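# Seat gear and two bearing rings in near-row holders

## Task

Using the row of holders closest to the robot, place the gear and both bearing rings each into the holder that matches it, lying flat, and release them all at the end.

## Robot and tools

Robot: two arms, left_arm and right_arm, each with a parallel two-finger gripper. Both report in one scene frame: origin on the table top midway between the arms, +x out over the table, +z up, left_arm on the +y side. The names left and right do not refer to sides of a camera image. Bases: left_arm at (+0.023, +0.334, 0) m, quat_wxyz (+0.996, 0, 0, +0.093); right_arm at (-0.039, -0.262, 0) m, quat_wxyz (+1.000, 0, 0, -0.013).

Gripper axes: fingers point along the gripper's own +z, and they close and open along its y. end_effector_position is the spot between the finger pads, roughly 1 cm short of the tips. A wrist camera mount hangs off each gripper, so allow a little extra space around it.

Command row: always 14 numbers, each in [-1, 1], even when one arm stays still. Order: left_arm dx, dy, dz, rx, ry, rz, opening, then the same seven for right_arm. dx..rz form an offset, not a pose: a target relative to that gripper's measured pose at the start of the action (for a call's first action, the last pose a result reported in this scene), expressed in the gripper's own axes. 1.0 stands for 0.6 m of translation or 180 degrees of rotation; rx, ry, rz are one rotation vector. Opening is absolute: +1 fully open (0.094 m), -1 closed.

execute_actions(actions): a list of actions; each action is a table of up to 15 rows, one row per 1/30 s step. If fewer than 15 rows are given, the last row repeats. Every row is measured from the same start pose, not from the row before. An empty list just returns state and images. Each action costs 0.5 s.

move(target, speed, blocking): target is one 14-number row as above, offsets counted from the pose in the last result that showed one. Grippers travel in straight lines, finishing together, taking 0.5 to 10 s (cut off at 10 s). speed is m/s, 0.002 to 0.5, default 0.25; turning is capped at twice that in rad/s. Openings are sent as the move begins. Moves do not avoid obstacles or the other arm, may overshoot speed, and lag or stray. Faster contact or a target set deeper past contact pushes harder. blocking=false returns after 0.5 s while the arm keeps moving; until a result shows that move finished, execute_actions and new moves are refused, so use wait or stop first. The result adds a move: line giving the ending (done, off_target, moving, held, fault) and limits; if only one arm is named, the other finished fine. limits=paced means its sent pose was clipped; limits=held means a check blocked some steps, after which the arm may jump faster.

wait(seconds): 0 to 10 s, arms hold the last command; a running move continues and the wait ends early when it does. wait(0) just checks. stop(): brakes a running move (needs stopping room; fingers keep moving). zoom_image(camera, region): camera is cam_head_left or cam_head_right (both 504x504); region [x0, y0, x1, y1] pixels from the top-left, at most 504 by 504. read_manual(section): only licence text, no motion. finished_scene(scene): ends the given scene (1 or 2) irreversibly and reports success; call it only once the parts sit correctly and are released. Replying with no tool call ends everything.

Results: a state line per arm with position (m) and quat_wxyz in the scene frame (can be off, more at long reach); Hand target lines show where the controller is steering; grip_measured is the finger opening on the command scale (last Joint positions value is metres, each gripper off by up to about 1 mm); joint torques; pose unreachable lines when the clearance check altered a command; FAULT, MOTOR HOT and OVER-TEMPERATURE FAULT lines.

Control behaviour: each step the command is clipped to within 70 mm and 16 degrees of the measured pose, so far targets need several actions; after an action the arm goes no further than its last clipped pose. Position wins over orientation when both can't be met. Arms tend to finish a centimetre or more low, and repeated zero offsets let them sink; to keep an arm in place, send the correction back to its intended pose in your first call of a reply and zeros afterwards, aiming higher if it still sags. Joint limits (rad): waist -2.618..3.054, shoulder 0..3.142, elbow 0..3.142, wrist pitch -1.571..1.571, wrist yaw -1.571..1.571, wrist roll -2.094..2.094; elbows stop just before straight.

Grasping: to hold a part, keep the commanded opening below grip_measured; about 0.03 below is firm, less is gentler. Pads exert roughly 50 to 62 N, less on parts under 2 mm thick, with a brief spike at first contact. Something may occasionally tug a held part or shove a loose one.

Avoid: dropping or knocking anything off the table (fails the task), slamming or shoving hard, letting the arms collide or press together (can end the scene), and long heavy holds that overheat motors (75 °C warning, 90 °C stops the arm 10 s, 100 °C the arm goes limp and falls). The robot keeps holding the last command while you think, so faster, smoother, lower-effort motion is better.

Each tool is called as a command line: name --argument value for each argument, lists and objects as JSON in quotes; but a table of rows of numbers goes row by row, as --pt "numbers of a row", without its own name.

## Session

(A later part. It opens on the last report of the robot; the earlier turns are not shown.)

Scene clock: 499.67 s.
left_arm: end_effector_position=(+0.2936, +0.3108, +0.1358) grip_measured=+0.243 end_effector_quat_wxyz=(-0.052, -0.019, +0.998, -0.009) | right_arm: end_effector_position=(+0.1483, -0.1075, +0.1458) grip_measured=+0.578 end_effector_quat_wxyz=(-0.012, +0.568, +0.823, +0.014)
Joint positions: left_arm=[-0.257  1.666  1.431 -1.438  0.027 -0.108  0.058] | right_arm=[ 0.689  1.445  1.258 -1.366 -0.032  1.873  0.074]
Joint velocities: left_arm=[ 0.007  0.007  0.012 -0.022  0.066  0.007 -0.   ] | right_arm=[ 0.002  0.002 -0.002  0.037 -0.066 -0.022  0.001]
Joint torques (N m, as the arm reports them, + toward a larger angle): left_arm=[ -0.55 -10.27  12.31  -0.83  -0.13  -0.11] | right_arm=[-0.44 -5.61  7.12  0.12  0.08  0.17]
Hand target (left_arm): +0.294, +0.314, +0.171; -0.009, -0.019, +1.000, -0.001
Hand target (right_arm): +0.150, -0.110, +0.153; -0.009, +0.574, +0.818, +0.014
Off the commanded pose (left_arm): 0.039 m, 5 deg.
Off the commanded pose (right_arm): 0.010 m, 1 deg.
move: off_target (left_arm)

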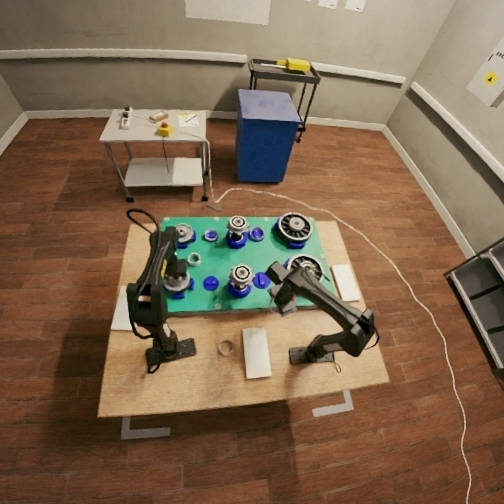

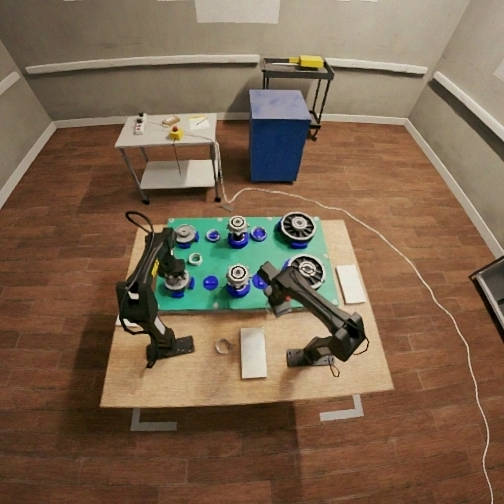

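execute_actions --actions '[[[0.006,0,-0.056,-0.005,-0.027,0,0.2,0,0,-0.012,0,0,0,0.54],[0.006,0,-0.054,-0.005,-0.027,0,0.2,0,0,-0.012,0,0,0,0.54],[0.007,0,-0.052,-0.005,-0.027,0,0.2,0,0,-0.012,0,0,0,0.54],[0.007,0,-0.050,-0.005,-0.027,0,0.2,0,0,-0.012,0,0,0,0.54],[0.007,0,-0.047,-0.005,-0.027,0,0.2,0,0,-0.012,0,0,0,0.54],[0.007,0,-0.044,-0.005,-0.027,0,0.2,0,0,-0.012,0,0,0,0.54],[0.007,0,-0.041,-0.005,-0.027,0,0.2,0,0,-0.012,0,0,0,0.54],[0.007,0,-0.038,-0.005,-0.027,0,0.2,0,0,-0.012,0,0,0,0.54],[0.007,0,-0.035,-0.005,-0.027,0,0.2,0,0,-0.012,0,0,0,0.54],[0.007,0,-0.032,-0.005,-0.027,0,0.2,0,0,-0.012,0,0,0,0.54],[0.007,0,-0.029,-0.005,-0.027,0,0.2,0,0,-0.012,0,0,0,0.54],[0.007,0,-0.026,-0.005,-0.027,0,0.2,0,0,-0.012,0,0,0,0.54],[0.007,0,-0.024,-0.005,-0.027,0,0.2,0,0,-0.012,0,0,0,0.54],[0.007,0,-0.022,-0.005,-0.027,0,0.2,0,0,-0.012,0,0,0,0.54],[0.007,0,-0.020,-0.005,-0.027,0,0.2,0,0,-0.012,0,0,0,0.54]]]'

wait --seconds 0.4

Scene clock: 513.20 s.
left_arm: end_effector_position=(+0.2911, +0.3098, +0.1206) grip_measured=+0.243 end_effector_quat_wxyz=(-0.051, -0.019, +0.999, -0.003) | right_arm: end_effector_position=(+0.1477, -0.1078, +0.1458) grip_measured=+0.578 end_effector_quat_wxyz=(-0.013, +0.568, +0.823, +0.012)
Joint positions: left_arm=[-0.268  1.657  1.361 -1.376  0.016 -0.119  0.058] | right_arm=[ 0.689  1.445  1.258 -1.368 -0.033  1.873  0.074]
Joint velocities: left_arm=[-0.002 -0.129 -0.129  0.125 -0.081 -0.022 -0.   ] | right_arm=[ 0.022  0.012 -0.017 -0.051  0.007  0.037 -0.   ]
Joint torques (N m, as the arm reports them, + toward a larger angle): left_arm=[ -0.16 -10.56   8.12  -0.63   0.01  -0.09] | right_arm=[-0.21 -5.3   7.25  0.1  -0.04 -0.01]
Hand target (left_arm): +0.290, +0.311, +0.146; -0.010, -0.020, +1.000, -0.001
Hand target (right_arm): +0.148, -0.108, +0.153; -0.012, +0.568, +0.823, +0.014
Off the commanded pose (left_arm): 0.028 m, 5 deg.
Off the commanded pose (right_arm): 0.007 m, 0 deg.

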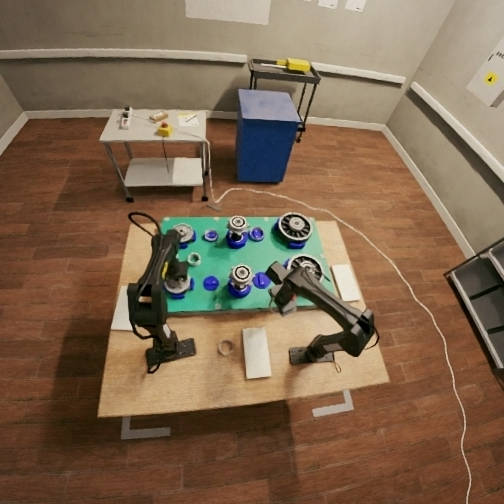

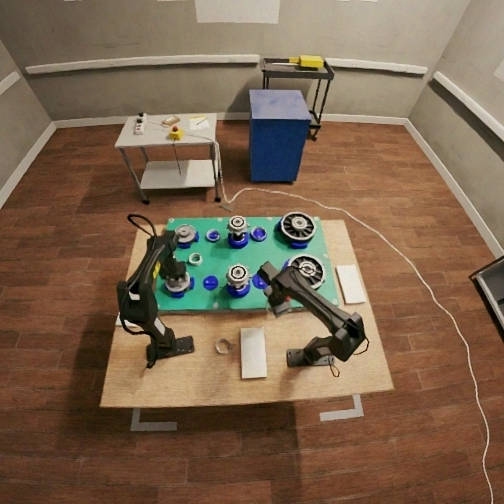

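Scene clock: 513.60 s.
left_arm: end_effector_position=(+0.2910, +0.3099, +0.1204) grip_measured=+0.243 end_effector_quat_wxyz=(-0.047, -0.020, +0.999, -0.003) | right_arm: end_effector_position=(+0.1477, -0.1078, +0.1458) grip_measured=+0.578 end_effector_quat_wxyz=(-0.013, +0.568, +0.823, +0.012)
Joint positions: left_arm=[-0.268  1.649  1.353 -1.367  0.016 -0.121  0.058] | right_arm=[ 0.689  1.445  1.258 -1.368 -0.033  1.873  0.074]
Joint velocities: left_arm=[-0.012 -0.012  0.032 -0.007 -0.066 -0.037 -0.001] | right_arm=[ 0.002 -0.002  0.007  0.007 -0.051 -0.022  0.001]
Joint torques (N m, as the arm reports them, + toward a larger angle): left_arm=[ -0.29 -10.42   8.01  -0.47  -0.04  -0.11] | right_arm=[ 0.04 -5.49  7.3   0.06 -0.06  0.03]
Hand target (left_arm): +0.290, +0.311, +0.146; -0.010, -0.020, +1.000, -0.001
Hand target (right_arm): +0.148, -0.108, +0.153; -0.012, +0.568, +0.823, +0.014
Off the commanded pose (left_arm): 0.028 m, 4 deg.
Off the commanded pose (right_arm): 0.007 m, 0 deg.
wait: 0.40 s; at rest by 0.17 s

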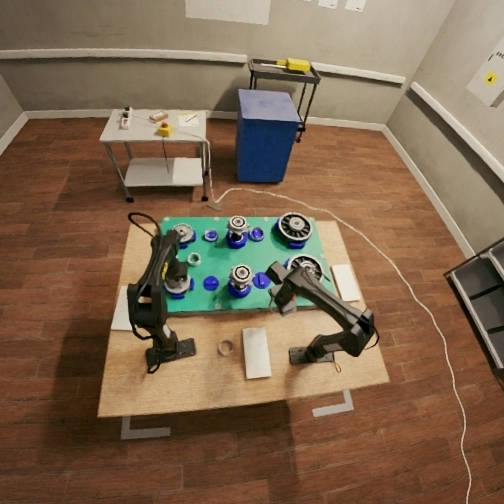

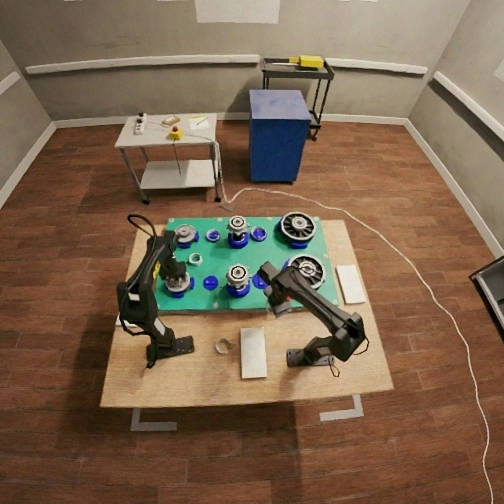

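execute_actions --actions '[[[0.006,0,-0.041,0,-0.022,0,0.2,0,0,-0.012,0,0,0,0.54],[0.006,0,-0.038,0,-0.022,0,0.2,0,0,-0.012,0,0,0,0.54],[0.005,0,-0.035,0,-0.021,0,0.2,0,0,-0.012,0,0,0,0.54],[0.005,0,-0.032,0,-0.020,0,0.2,0,0,-0.012,0,0,0,0.54],[0.004,0,-0.029,0,-0.019,0,0.2,0,0,-0.012,0,0,0,0.54],[0.004,0,-0.026,0,-0.018,0,0.2,0,0,-0.012,0,0,0,0.54],[0.003,0,-0.023,0,-0.017,0,0.2,0,0,-0.012,0,0,0,0.54],[0.003,0,-0.020,0,-0.016,0,0.2,0,0,-0.012,0,0,0,0.54],[0.002,0,-0.017,0,-0.015,0,0.2,0,0,-0.012,0,0,0,0.54],[0.002,0,-0.014,0,-0.014,0,0.2,0,0,-0.012,0,0,0,0.54],[0.001,0,-0.011,0,-0.013,0,0.2,0,0,-0.012,0,0,0,0.54],[0.001,0,-0.008,0,-0.012,0,0.2,0,0,-0.012,0,0,0,0.54],[0,0,-0.005,0,-0.012,0,0.2,0,0,-0.012,0,0,0,0.54],[0,0,-0.002,0,-0.012,0,0.2,0,0,-0.012,0,0,0,0.54],[0,0,0.0,0,-0.012,0,0.2,0,0,-0.012,0,0,0,0.54]]]'

wait --seconds 0.4

Scene clock: 523.97 s.
left_arm: end_effector_position=(+0.2906, +0.3094, +0.1181) grip_measured=+0.243 end_effector_quat_wxyz=(-0.043, -0.020, +0.999, -0.000) | right_arm: end_effector_position=(+0.1472, -0.1081, +0.1458) grip_measured=+0.578 end_effector_quat_wxyz=(-0.014, +0.568, +0.823, +0.011)
Joint positions: left_arm=[-0.274  1.641  1.336 -1.351  0.01  -0.128  0.058] | right_arm=[ 0.689  1.445  1.258 -1.371 -0.033  1.873  0.074]
Joint velocities: left_arm=[-0.017 -0.056 -0.066  0.037 -0.051 -0.051 -0.   ] | right_arm=[-0.007  0.007 -0.002  0.007 -0.007  0.022 -0.001]
Joint torques (N m, as the arm reports them, + toward a larger angle): left_arm=[ 0.43 -6.86  4.11  0.03  0.11 -0.04] | right_arm=[-0.15 -5.4   7.11  0.09 -0.08  0.02]
Hand target (left_arm): +0.291, +0.310, +0.120; -0.028, -0.020, +0.999, -0.003
Hand target (right_arm): +0.148, -0.108, +0.153; -0.013, +0.568, +0.823, +0.013
Off the commanded pose (left_arm): 0.002 m, 2 deg.
Off the commanded pose (right_arm): 0.007 m, 0 deg.

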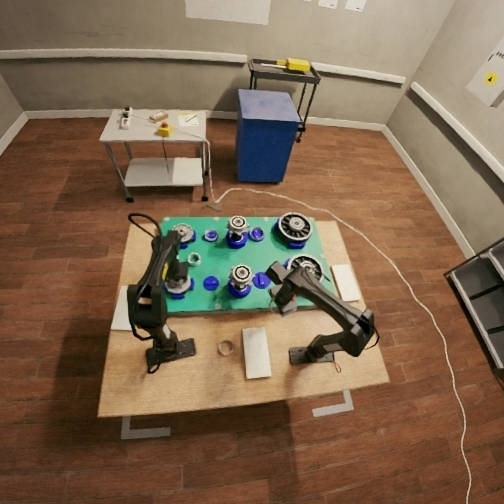

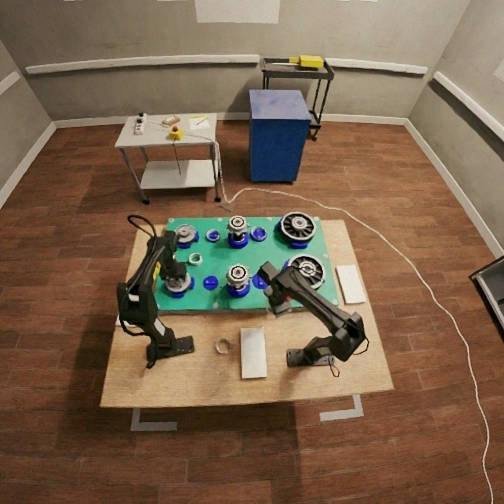

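Scene clock: 524.37 s.
left_arm: end_effector_position=(+0.2908, +0.3094, +0.1181) grip_measured=+0.243 end_effector_quat_wxyz=(-0.040, -0.020, +0.999, -0.000) | right_arm: end_effector_position=(+0.1472, -0.1081, +0.1458) grip_measured=+0.578 end_effector_quat_wxyz=(-0.014, +0.568, +0.823, +0.011)
Joint positions: left_arm=[-0.275  1.636  1.332 -1.345  0.009 -0.129  0.058] | right_arm=[ 0.689  1.445  1.258 -1.371 -0.033  1.873  0.074]
Joint velocities: left_arm=[ 0.002  0.012  0.012  0.007 -0.11  -0.007  0.   ] | right_arm=[-0.002 -0.017 -0.017 -0.066  0.007 -0.095  0.   ]
Joint torques (N m, as the arm reports them, + toward a larger angle): left_arm=[ 0.59 -6.88  4.56  0.04  0.05 -0.01] | right_arm=[-0.18 -5.37  7.11  0.09 -0.07 -0.01]
Hand target (left_arm): +0.291, +0.310, +0.120; -0.028, -0.020, +0.999, -0.003
Hand target (right_arm): +0.148, -0.108, +0.153; -0.013, +0.568, +0.823, +0.013
Off the commanded pose (left_arm): 0.002 m, 1 deg.
Off the commanded pose (right_arm): 0.007 m, 0 deg.
wait: 0.40 s; at rest by 0.17 s

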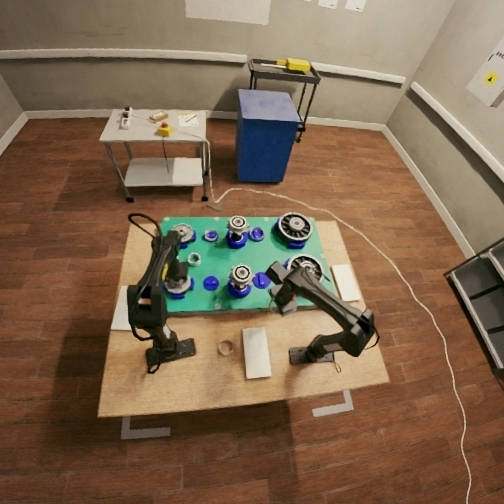

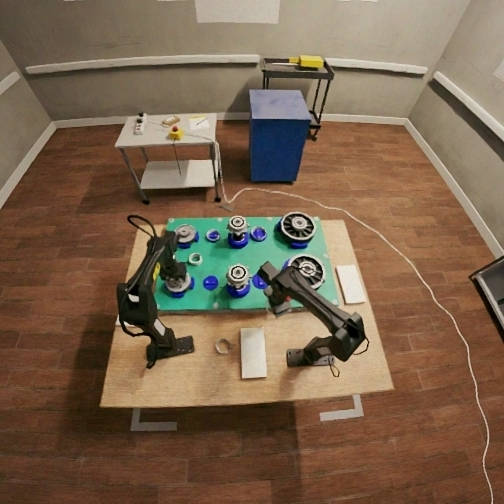

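move --target '[0, 0, -0.08, 0, -0.025, 0, 0.62, -0.029, 0.2582, 0.0245, -0.0056, -0.003, 0.049, 0.54]' --speed 0.12

zoom_image --camera "cam_head_left" --region '[230, 250, 300, 305]'

zoom_image --camera "cam_head_right" --region '[150, 215, 215, 305]'

Scene clock: 538.27 s.
left_arm: end_effector_position=(+0.2921, +0.3092, +0.1530) grip_measured=+0.618 end_effector_quat_wxyz=(-0.019, -0.020, +1.000, -0.002) | right_arm: end_effector_position=(+0.2954, -0.0640, +0.1238) grip_measured=+0.578 end_effector_quat_wxyz=(-0.013, +0.625, +0.781, +0.015)
Joint positions: left_arm=[-0.275  1.602  1.437 -1.442  0.009 -0.129  0.076] | right_arm=[ 0.543  2.011  1.829 -1.369 -0.035  1.867  0.074]
Joint velocities: left_arm=[-0.007 -0.007 -0.017  0.022  0.022 -0.051 -0.001] | right_arm=[-0.002 -0.017 -0.022 -0.081  0.007 -0.066 -0.   ]
Joint torques (N m, as the arm reports them, + toward a larger angle): left_arm=[-0.09 -6.6   7.93 -0.26 -0.04 -0.08] | right_arm=[ -0.47 -11.5    7.3    0.11   0.11   0.11]
Hand target (left_arm): +0.294, +0.310, +0.165; -0.001, -0.021, +1.000, -0.000
Hand target (right_arm): +0.298, -0.068, +0.132; -0.007, +0.630, +0.776, +0.015
Off the commanded pose (left_arm): 0.013 m, 2 deg.
Off the commanded pose (right_arm): 0.009 m, 1 deg.
move: off_target (left_arm)

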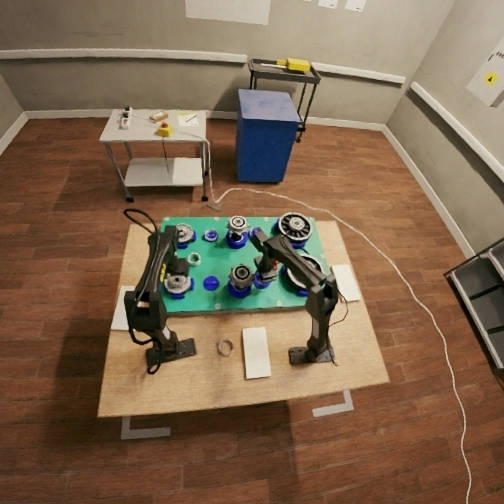

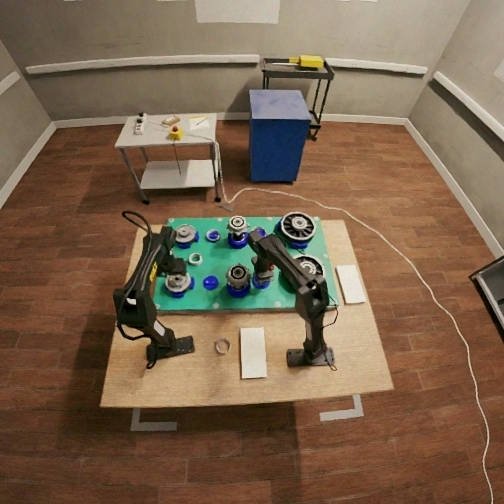

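Region (230, 250, 300, 305) of cam_head_left's 504x504 image, scaled by 7.200, with more detail than that image has; it fills the top 396 rows of this view, and the rest is white.

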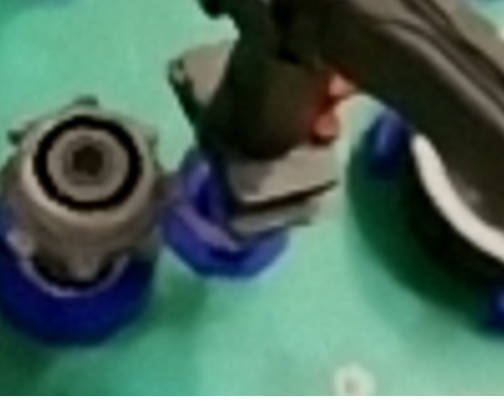

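Region (150, 215, 215, 305) of cam_head_right's 504x504 image, scaled by 5.600, with more detail than that image has.

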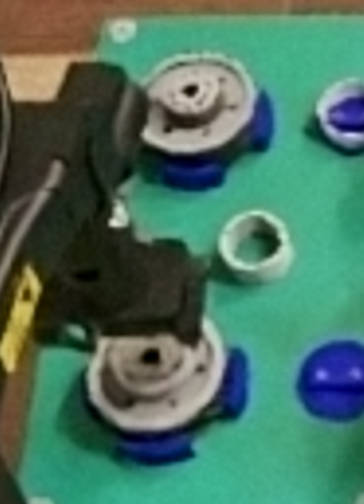

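execute_actions --actions '[]'

Scene clock: 556.53 s.
left_arm: end_effector_position=(+0.2919, +0.3092, +0.1530) grip_measured=+0.618 end_effector_quat_wxyz=(-0.019, -0.020, +1.000, -0.002) | right_arm: end_effector_position=(+0.2950, -0.0643, +0.1238) grip_measured=+0.578 end_effector_quat_wxyz=(-0.013, +0.625, +0.781, +0.015)
Joint positions: left_arm=[-0.275  1.602  1.437 -1.443  0.009 -0.129  0.076] | right_arm=[ 0.543  2.011  1.829 -1.371 -0.035  1.867  0.074]
Joint velocities: left_arm=[ 0.002 -0.002  0.017 -0.007  0.051 -0.022  0.001] | right_arm=[ 0.007  0.012  0.002 -0.022 -0.007  0.066 -0.001]
Joint torques (N m, as the arm reports them, + toward a larger angle): left_arm=[-0.07 -6.64  8.05 -0.23  0.01 -0.02] | right_arm=[ -0.51 -11.47   7.27   0.07   0.08   0.12]
Hand target (left_arm): +0.294, +0.310, +0.165; -0.001, -0.021, +1.000, -0.000
Hand target (right_arm): +0.298, -0.068, +0.132; -0.007, +0.630, +0.776, +0.015
Off the commanded pose (left_arm): 0.013 m, 2 deg.
Off the commanded pose (right_arm): 0.009 m, 1 deg.

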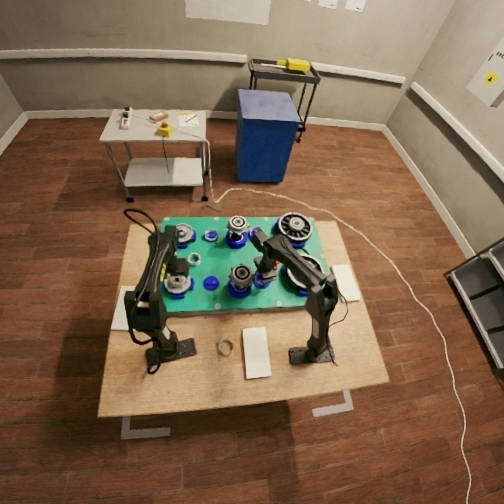

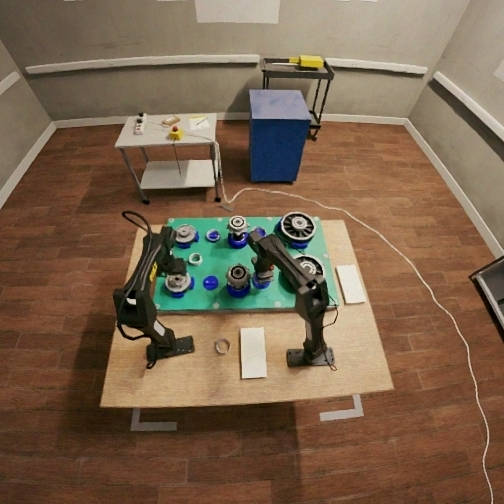

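zoom_image --camera "cam_head_left" --region '[160, 210, 330, 320]'

zoom_image --camera "cam_head_right" --region '[160, 210, 330, 320]'

Region (160, 210, 330, 320) of cam_head_left's 504x504 image, scaled by 2.965, with more detail than that image has; it fills the top 326 rows of this view, and the rest is white.

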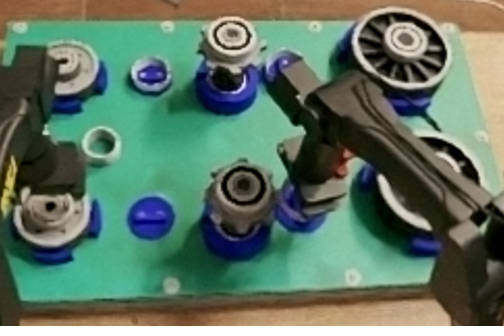

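Region (160, 210, 330, 320) of cam_head_right's 504x504 image, scaled by 2.965, with more detail than that image has; it fills the top 326 rows of this view, and the rest is white.

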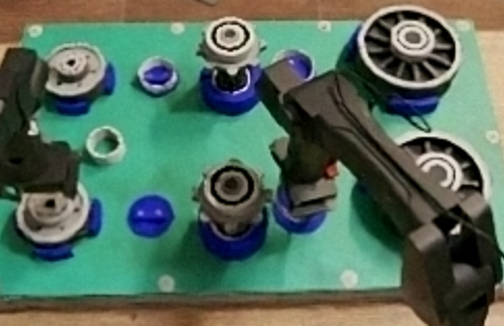

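move --target '[0.458, -0.314, -0.017, 0, 0, 0, 1, -0.0167, 0.0067, 0.028, 0, 0, 0, 0.54]' --speed 0.2

Scene clock: 571.60 s.
left_arm: end_effector_position=(+0.0298, +0.1235, +0.1685) grip_measured=+1.000 end_effector_quat_wxyz=(-0.017, -0.021, +1.000, +0.005) | right_arm: end_effector_position=(+0.2989, -0.0696, +0.1107) grip_measured=+0.578 end_effector_quat_wxyz=(-0.013, +0.625, +0.780, +0.016)
Joint positions: left_arm=[-1.701  1.358  1.278 -1.502  0.033 -1.556  0.094] | right_arm=[ 0.525  2.011  1.777 -1.318 -0.037  1.851  0.074]
Joint velocities: left_arm=[-0.007 -0.002 -0.012  0.007 -0.066 -0.022  0.   ] | right_arm=[-0.007  0.022 -0.007  0.022  0.007  0.037  0.   ]
Joint torques (N m, as the arm reports them, + toward a larger angle): left_arm=[-0.96 -2.88  7.79 -0.03 -0.04 -0.1 ] | right_arm=[ -0.55 -10.98   4.67   0.42  -0.01  -0.04]
Hand target (left_arm): +0.030, +0.119, +0.174; -0.010, -0.020, +1.000, -0.005
Hand target (right_arm): +0.301, -0.072, +0.107; -0.013, +0.625, +0.781, +0.015
Off the commanded pose (left_arm): 0.015 m, 1 deg.
Off the commanded pose (right_arm): 0.005 m, 0 deg.
move: off_target (left_arm)

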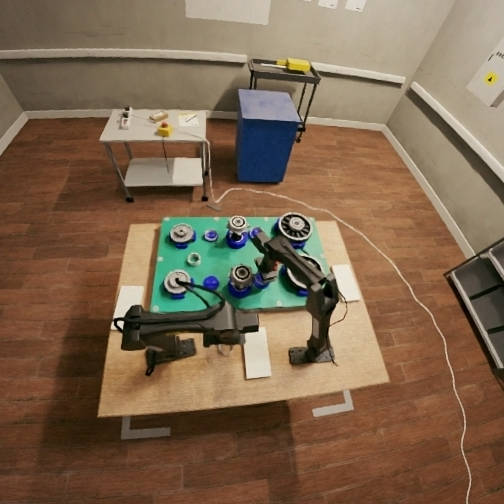

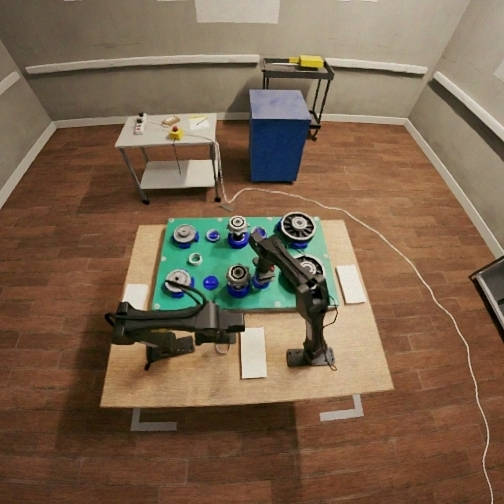

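zoom_image --camera "cam_head_left" --region '[225, 250, 295, 305]'

zoom_image --camera "cam_head_right" --region '[225, 250, 295, 305]'

Region (225, 250, 295, 305) of cam_head_left's 504x504 image, scaled by 7.200, with more detail than that image has; it fills the top 396 rows of this view, and the rest is white.

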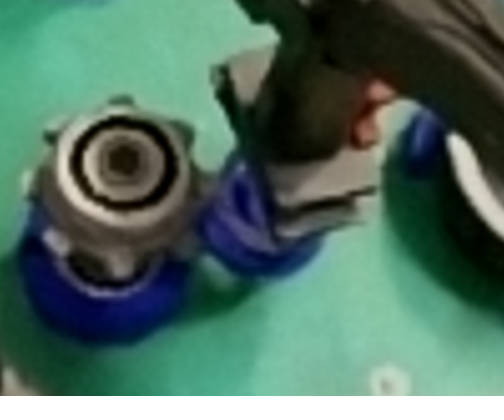

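Region (225, 250, 295, 305) of cam_head_right's 504x504 image, scaled by 7.200, with more detail than that image has; it fills the top 396 rows of this view, and the rest is white.

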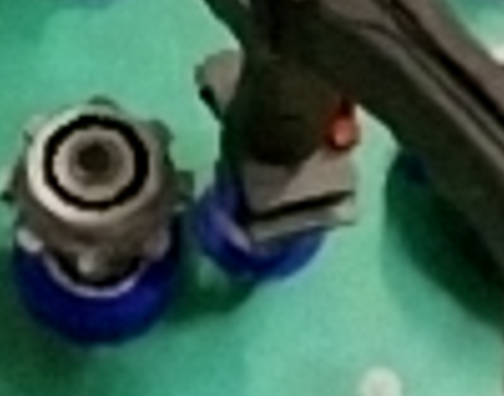

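move --target '[0.005, -0.024, 0.175, 0, -0.011, 0, 1, 0, 0, 0.035, 0, 0, 0, 0.54]' --speed 0.07

Scene clock: 584.10 s.
left_arm: end_effector_position=(+0.0225, +0.1082, +0.0666) grip_measured=+1.000 end_effector_quat_wxyz=(-0.006, -0.022, +1.000, +0.004) | right_arm: end_effector_position=(+0.2978, -0.0693, +0.0938) grip_measured=+0.578 end_effector_quat_wxyz=(-0.016, +0.625, +0.780, +0.016)
Joint positions: left_arm=[-1.754  1.435  0.933 -1.078  0.011 -1.612  0.094] | right_arm=[ 0.525  2.011  1.71  -1.252 -0.041  1.851  0.074]
Joint velocities: left_arm=[-0.002 -0.007 -0.017 -0.022 -0.051 -0.022  0.   ] | right_arm=[ 0.017  0.012  0.007  0.066 -0.095  0.037 -0.   ]
Joint torques (N m, as the arm reports them, + toward a larger angle): left_arm=[-0.72 -3.25  5.06  0.07 -0.05 -0.12] | right_arm=[  0.15 -10.85   4.95   0.51   0.01   0.05]
Hand target (left_arm): +0.023, +0.108, +0.064; +0.001, -0.021, +1.000, +0.005
Hand target (right_arm): +0.299, -0.069, +0.090; -0.013, +0.626, +0.780, +0.016
Off the commanded pose (left_arm): 0.004 m, 1 deg.
Off the commanded pose (right_arm): 0.004 m, 0 deg.
move: done

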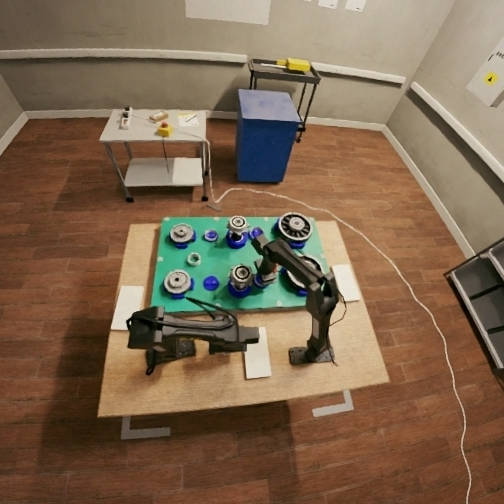

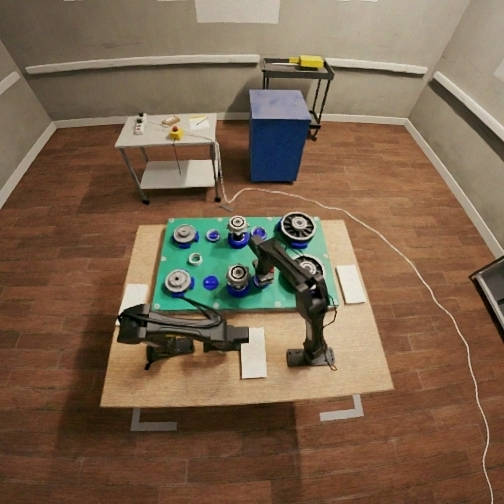

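move --target '[0, 0.003, 0.082, 0, 0, 0, 1, 0, 0.0015, 0.022, 0, 0, 0, 0.54]' --speed 0.035

Scene clock: 589.23 s.
left_arm: end_effector_position=(+0.0225, +0.1084, +0.0205) grip_measured=+1.000 end_effector_quat_wxyz=(-0.006, -0.022, +1.000, +0.002) | right_arm: end_effector_position=(+0.2982, -0.0684, +0.0883) grip_measured=+0.578 end_effector_quat_wxyz=(-0.016, +0.625, +0.780, +0.019)
Joint positions: left_arm=[-1.754  1.499  0.794 -0.87   0.011 -1.612  0.094] | right_arm=[ 0.525  2.011  1.688 -1.226 -0.044  1.851  0.074]
Joint velocities: left_arm=[ 0.022 -0.012  0.012 -0.007  0.022 -0.037  0.   ] | right_arm=[-0.007  0.012 -0.002 -0.007  0.007  0.037  0.   ]
Joint torques (N m, as the arm reports them, + toward a larger angle): left_arm=[-0.41 -3.7   4.37  0.13  0.04 -0.1 ] | right_arm=[  0.01 -10.73   4.19   0.57  -0.02   0.06]
Hand target (left_arm): +0.021, +0.110, +0.018; -0.006, -0.022, +1.000, +0.004
Hand target (right_arm): +0.298, -0.069, +0.081; -0.016, +0.625, +0.780, +0.015
Off the commanded pose (left_arm): 0.004 m, 0 deg.
Off the commanded pose (right_arm): 0.008 m, 0 deg.
move: done

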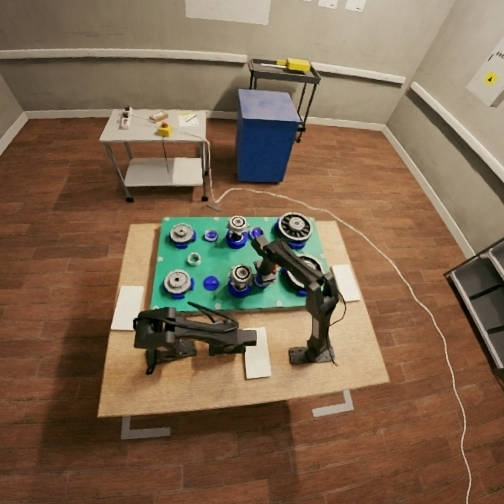

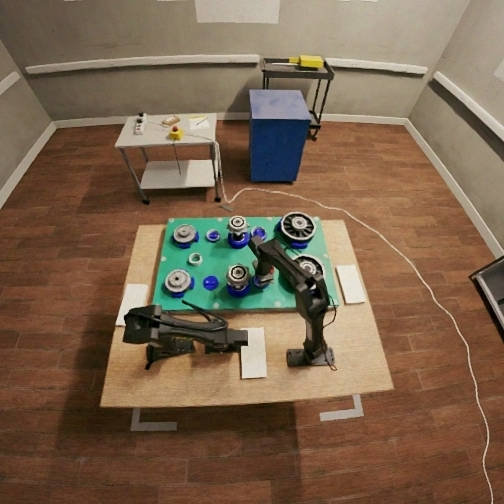

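zoom_image --camera "cam_head_left" --region '[235, 255, 295, 300]'

zoom_image --camera "cam_head_right" --region '[235, 255, 295, 300]'

Region (235, 255, 295, 300) of cam_head_left's 504x504 image, scaled by 8.400, with more detail than that image has; it fills the top 378 rows of this view, and the rest is white.

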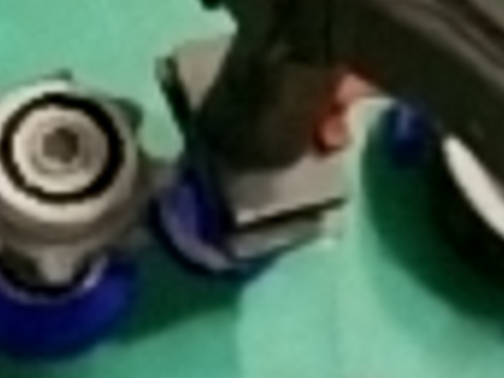

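Region (235, 255, 295, 300) of cam_head_right's 504x504 image, scaled by 8.400, with more detail than that image has; it fills the top 378 rows of this view, and the rest is white.

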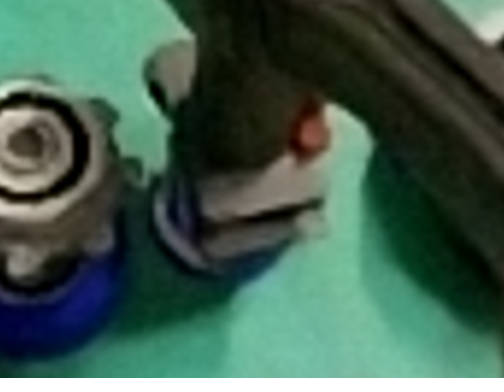

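move --target '[0, 0.003, 0.014, 0, 0, 0, 1, -0.011, 0, 0.012, 0, 0, 0, 0.54]' --speed 0.01

Scene clock: 601.47 s.
left_arm: end_effector_position=(+0.0225, +0.1079, +0.0164) grip_measured=+1.000 end_effector_quat_wxyz=(-0.006, -0.022, +1.000, -0.003) | right_arm: end_effector_position=(+0.2980, -0.0685, +0.0873) grip_measured=+0.578 end_effector_quat_wxyz=(-0.018, +0.625, +0.780, +0.021)
Joint positions: left_arm=[-1.754  1.499  0.776 -0.841  0.011 -1.612  0.094] | right_arm=[ 0.523  2.008  1.68  -1.218 -0.049  1.848  0.074]
Joint velocities: left_arm=[-0.002  0.002 -0.002  0.022 -0.037  0.022  0.   ] | right_arm=[-0.007 -0.007 -0.007 -0.081 -0.081 -0.007  0.   ]
Joint torques (N m, as the arm reports them, + toward a larger angle): left_arm=[-0.11 -3.21  4.24  0.15  0.04 -0.09] | right_arm=[ -0.95 -11.28   3.49   0.65   0.03  -0.09]
Hand target (left_arm): +0.022, +0.110, +0.012; -0.006, -0.022, +1.000, +0.002
Hand target (right_arm): +0.300, -0.074, +0.081; -0.016, +0.626, +0.780, +0.018
Off the commanded pose (left_arm): 0.005 m, 1 deg.
Off the commanded pose (right_arm): 0.009 m, 0 deg.
move: done

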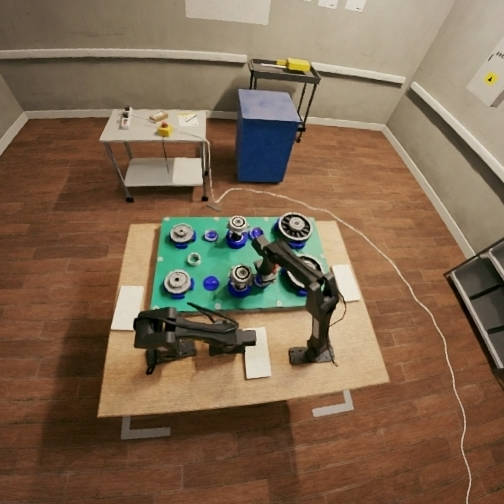

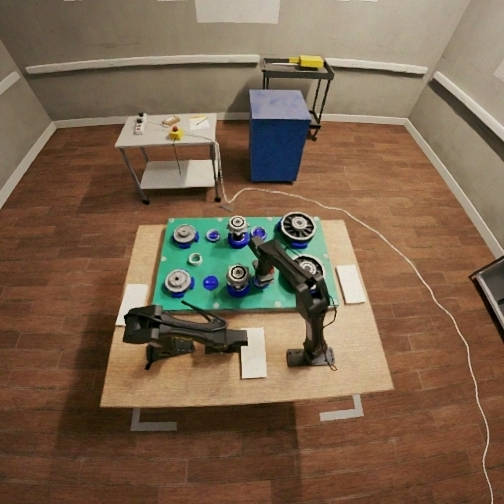

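execute_actions --actions '[[[0,0,0,0,0,0,0.6,0,0,0,0,0,0,0.54]],[[0,0,0,0,0,0,0.27,0,0,0,0,0,0,0.8]],[[0,0,0,0,0,0,0.27,0,0,0,0,0,0,0.8]]]'

Scene clock: 605.57 s.
left_arm: end_effector_position=(+0.0225, +0.1074, +0.0164) grip_measured=+0.293 end_effector_quat_wxyz=(-0.006, -0.022, +1.000, -0.004) | right_arm: end_effector_position=(+0.2978, -0.0682, +0.0873) grip_measured=+0.798 end_effector_quat_wxyz=(-0.019, +0.625, +0.780, +0.021)
Joint positions: left_arm=[-1.754  1.499  0.776 -0.839  0.011 -1.612  0.061] | right_arm=[ 0.523  2.008  1.68  -1.218 -0.051  1.848  0.084]
Joint velocities: left_arm=[-0.002 -0.002 -0.012  0.022 -0.066 -0.022 -0.   ] | right_arm=[ 0.002  0.002  0.012 -0.007  0.022  0.007 -0.001]
Joint torques (N m, as the arm reports them, + toward a larger angle): left_arm=[-0.04 -3.89  5.04  0.06  0.04 -0.06] | right_arm=[  0.06 -11.32   5.24   0.33  -0.02   0.  ]
Hand target (left_arm): +0.022, +0.107, +0.016; -0.006, -0.022, +1.000, -0.004
Hand target (right_arm): +0.298, -0.068, +0.087; -0.019, +0.625, +0.780, +0.021
Off the commanded pose (left_arm): 0.000 m, 0 deg.
Off the commanded pose (right_arm): 0.000 m, 0 deg.

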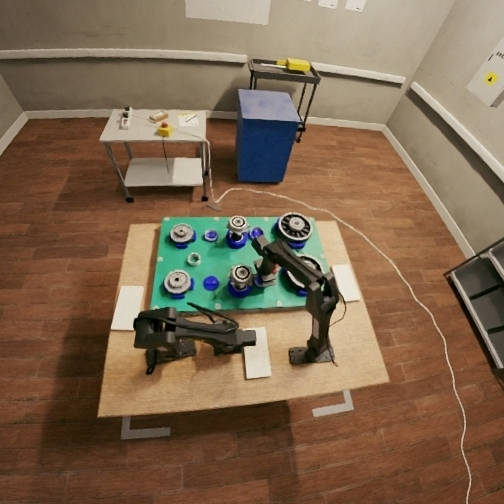

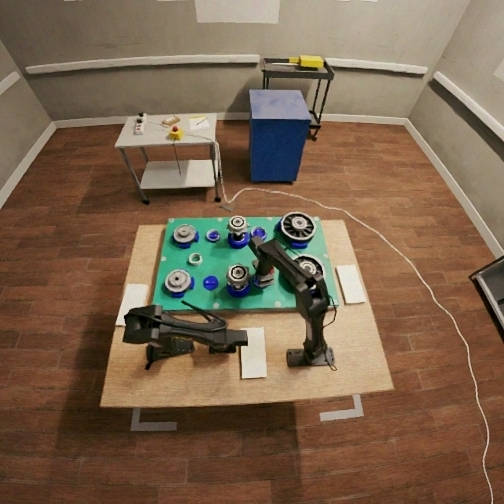

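move --target '[0, 0, -0.235, 0, 0, 0, 0.26, 0, 0, -0.12, 0, 0, 0, 0.8]' --speed 0.12

Scene clock: 609.97 s.
left_arm: end_effector_position=(+0.0237, +0.1110, +0.1457) grip_measured=+0.293 end_effector_quat_wxyz=(-0.006, -0.021, +1.000, +0.009) | right_arm: end_effector_position=(+0.2975, -0.0681, +0.1570) grip_measured=+0.798 end_effector_quat_wxyz=(-0.017, +0.625, +0.780, +0.027)
Joint positions: left_arm=[-1.748  1.403  1.223 -1.409  0.011 -1.603  0.061] | right_arm=[ 0.523  2.008  1.957 -1.482 -0.053  1.848  0.084]
Joint velocities: left_arm=[ 0.002 -0.012 -0.027 -0.051  0.037 -0.095 -0.002] | right_arm=[ 0.017 -0.007  0.002 -0.022 -0.081 -0.037  0.001]
Joint torques (N m, as the arm reports them, + toward a larger angle): left_arm=[ 0.76 -4.98  8.23 -0.21  0.07  0.03] | right_arm=[ -0.76 -10.55   6.67   0.15  -0.04  -0.09]
Hand target (left_arm): +0.026, +0.111, +0.157; -0.006, -0.022, +1.000, -0.004
Hand target (right_arm): +0.298, -0.073, +0.159; -0.019, +0.625, +0.780, +0.021
Off the commanded pose (left_arm): 0.012 m, 2 deg.
Off the commanded pose (right_arm): 0.005 m, 1 deg.
move: off_target (left_arm)

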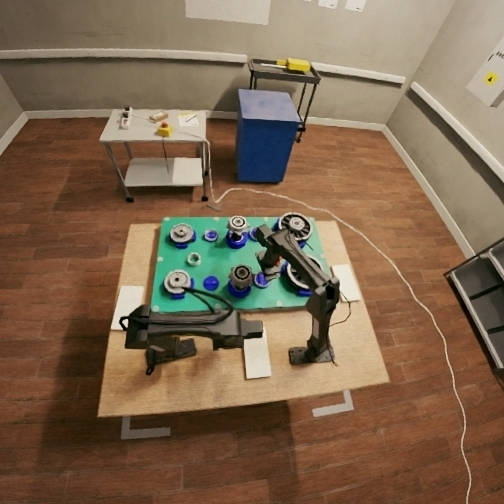

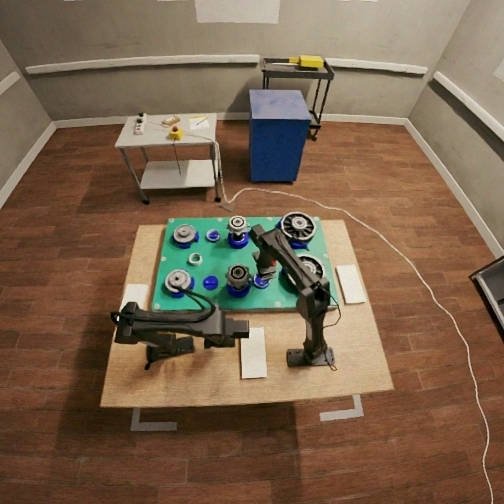

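move --target '[-0.45, 0.071, -0.01, 0, 0, -0.209, 0.26, -0.115, -0.262, 0, 0, 0, 0, 1]' --speed 0.18

zoom_image --camera "cam_head_left" --region '[160, 210, 330, 320]'

zoom_image --camera "cam_head_right" --region '[160, 210, 330, 320]'

Scene clock: 631.10 s.
left_arm: end_effector_position=(+0.2805, +0.1605, +0.1384) grip_measured=+0.292 end_effector_quat_wxyz=(-0.019, -0.340, +0.940, +0.025) | right_arm: end_effector_position=(+0.1641, -0.1662, +0.1482) grip_measured=+1.000 end_effector_quat_wxyz=(-0.017, +0.626, +0.779, +0.029)
Joint positions: left_arm=[-0.781  1.778  1.575 -1.431  0.    -1.288  0.061] | right_arm=[ 0.418  1.36   1.197 -1.373 -0.058  1.747  0.094]
Joint velocities: left_arm=[-0.017 -0.002  0.002  0.051 -0.007  0.037 -0.   ] | right_arm=[-0.007 -0.007 -0.007 -0.037 -0.037  0.007  0.   ]
Joint torques (N m, as the arm reports them, + toward a larger angle): left_arm=[ 0.27 -6.98  8.41 -0.16  0.04 -0.02] | right_arm=[-0.6  -5.95  4.24  0.25 -0.04 -0.1 ]
Hand target (left_arm): +0.286, +0.160, +0.147; -0.007, -0.342, +0.940, +0.016
Hand target (right_arm): +0.160, -0.170, +0.148; -0.018, +0.625, +0.780, +0.027
Off the commanded pose (left_arm): 0.016 m, 3 deg.
Off the commanded pose (right_arm): 0.006 m, 0 deg.
move: off_target (left_arm)

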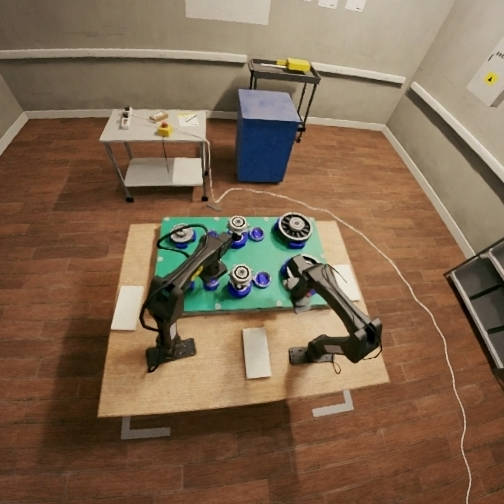

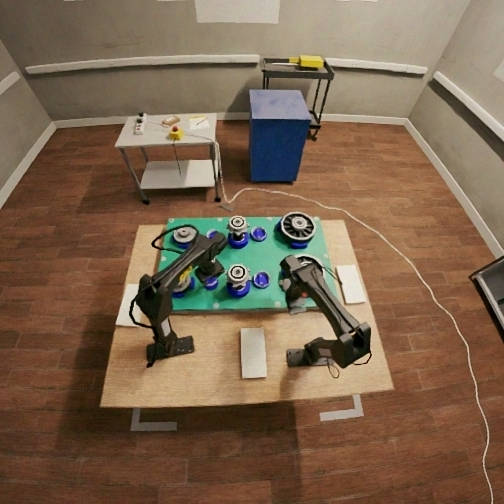

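Region (160, 210, 330, 320) of cam_head_left's 504x504 image, scaled by 2.965, with more detail than that image has; it fills the top 326 rows of this view, and the rest is white.

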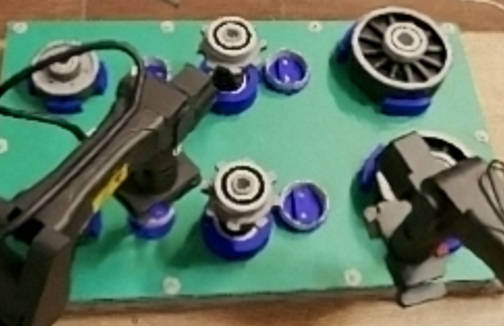

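Region (160, 210, 330, 320) of cam_head_right's 504x504 image, scaled by 2.965, with more detail than that image has; it fills the top 326 rows of this view, and the rest is white.

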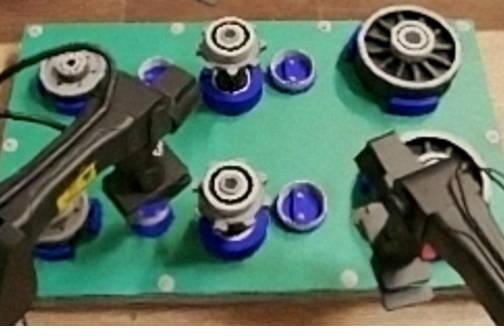

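zoom_image --camera "cam_head_right" --region '[240, 220, 290, 295]'

zoom_image --camera "cam_head_left" --region '[240, 220, 290, 295]'

Region (240, 220, 290, 295) of cam_head_right's 504x504 image, scaled by 6.720, with more detail than that image has.

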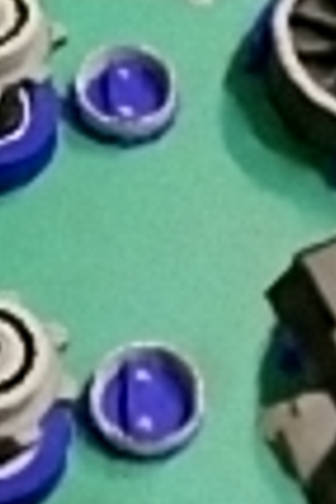

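Region (240, 220, 290, 295) of cam_head_left's 504x504 image, scaled by 6.720, with more detail than that image has.

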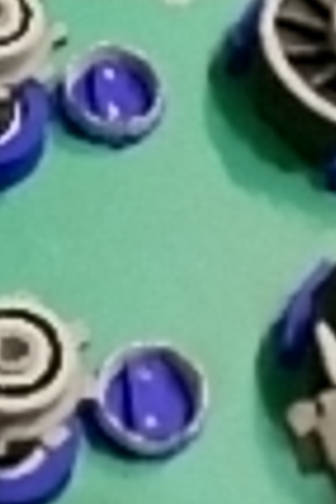

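move --target '[-0.025, -0.0117, 0.046, 0.019, -0.006, 0, 0.26, 0, 0, 0, 0, 0, 0, 1]' --speed 0.04

zoom_image --camera "cam_head_left" --region '[185, 255, 245, 300]'

zoom_image --camera "cam_head_right" --region '[185, 255, 245, 300]'

Scene clock: 646.83 s.
left_arm: end_effector_position=(+0.2924, +0.1633, +0.1055) grip_measured=+0.292 end_effector_quat_wxyz=(-0.008, -0.339, +0.941, +0.010) | right_arm: end_effector_position=(+0.1640, -0.1661, +0.1482) grip_measured=+1.000 end_effector_quat_wxyz=(-0.017, +0.626, +0.779, +0.029)
Joint positions: left_arm=[-0.753  1.778  1.446 -1.264  0.    -1.258  0.061] | right_arm=[ 0.418  1.36   1.197 -1.373 -0.059  1.746  0.094]
Joint velocities: left_arm=[ 0.017  0.002  0.017  0.037 -0.022 -0.037 -0.   ] | right_arm=[ 0.002 -0.032  0.012  0.051 -0.066 -0.022  0.   ]
Joint torques (N m, as the arm reports them, + toward a larger angle): left_arm=[ 0.89 -7.88  5.4   0.08  0.02 -0.05] | right_arm=[-0.08 -4.56  5.15  0.43 -0.08  0.07]
Hand target (left_arm): +0.295, +0.165, +0.110; -0.000, -0.340, +0.940, +0.001
Hand target (right_arm): +0.164, -0.166, +0.148; -0.017, +0.626, +0.779, +0.029
Off the commanded pose (left_arm): 0.006 m, 1 deg.
Off the commanded pose (right_arm): 0.000 m, 0 deg.
move: done

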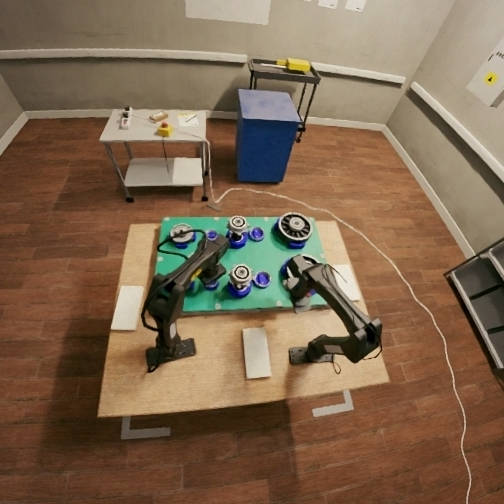

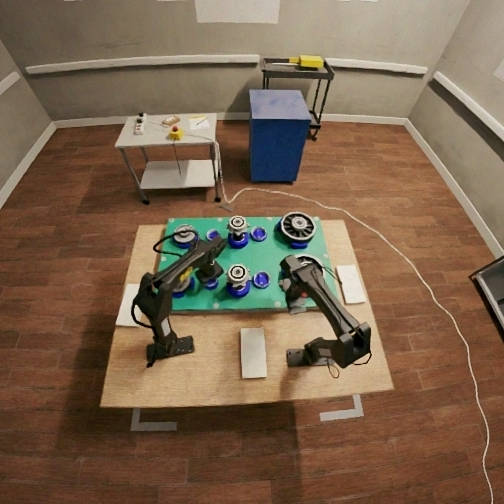

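Region (185, 255, 245, 300) of cam_head_left's 504x504 image, scaled by 8.400, with more detail than that image has; it fills the top 378 rows of this view, and the rest is white.

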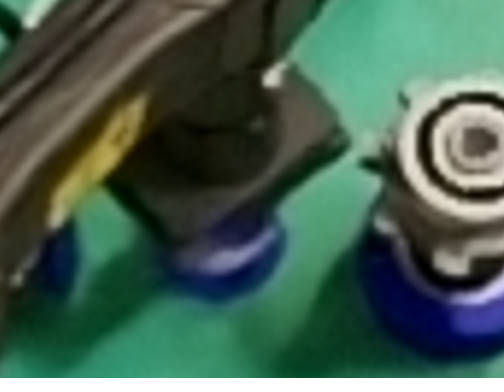

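Region (185, 255, 245, 300) of cam_head_right's 504x504 image, scaled by 8.400, with more detail than that image has; it fills the top 378 rows of this view, and the rest is white.

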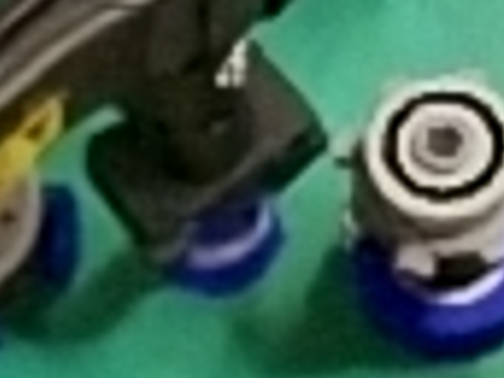

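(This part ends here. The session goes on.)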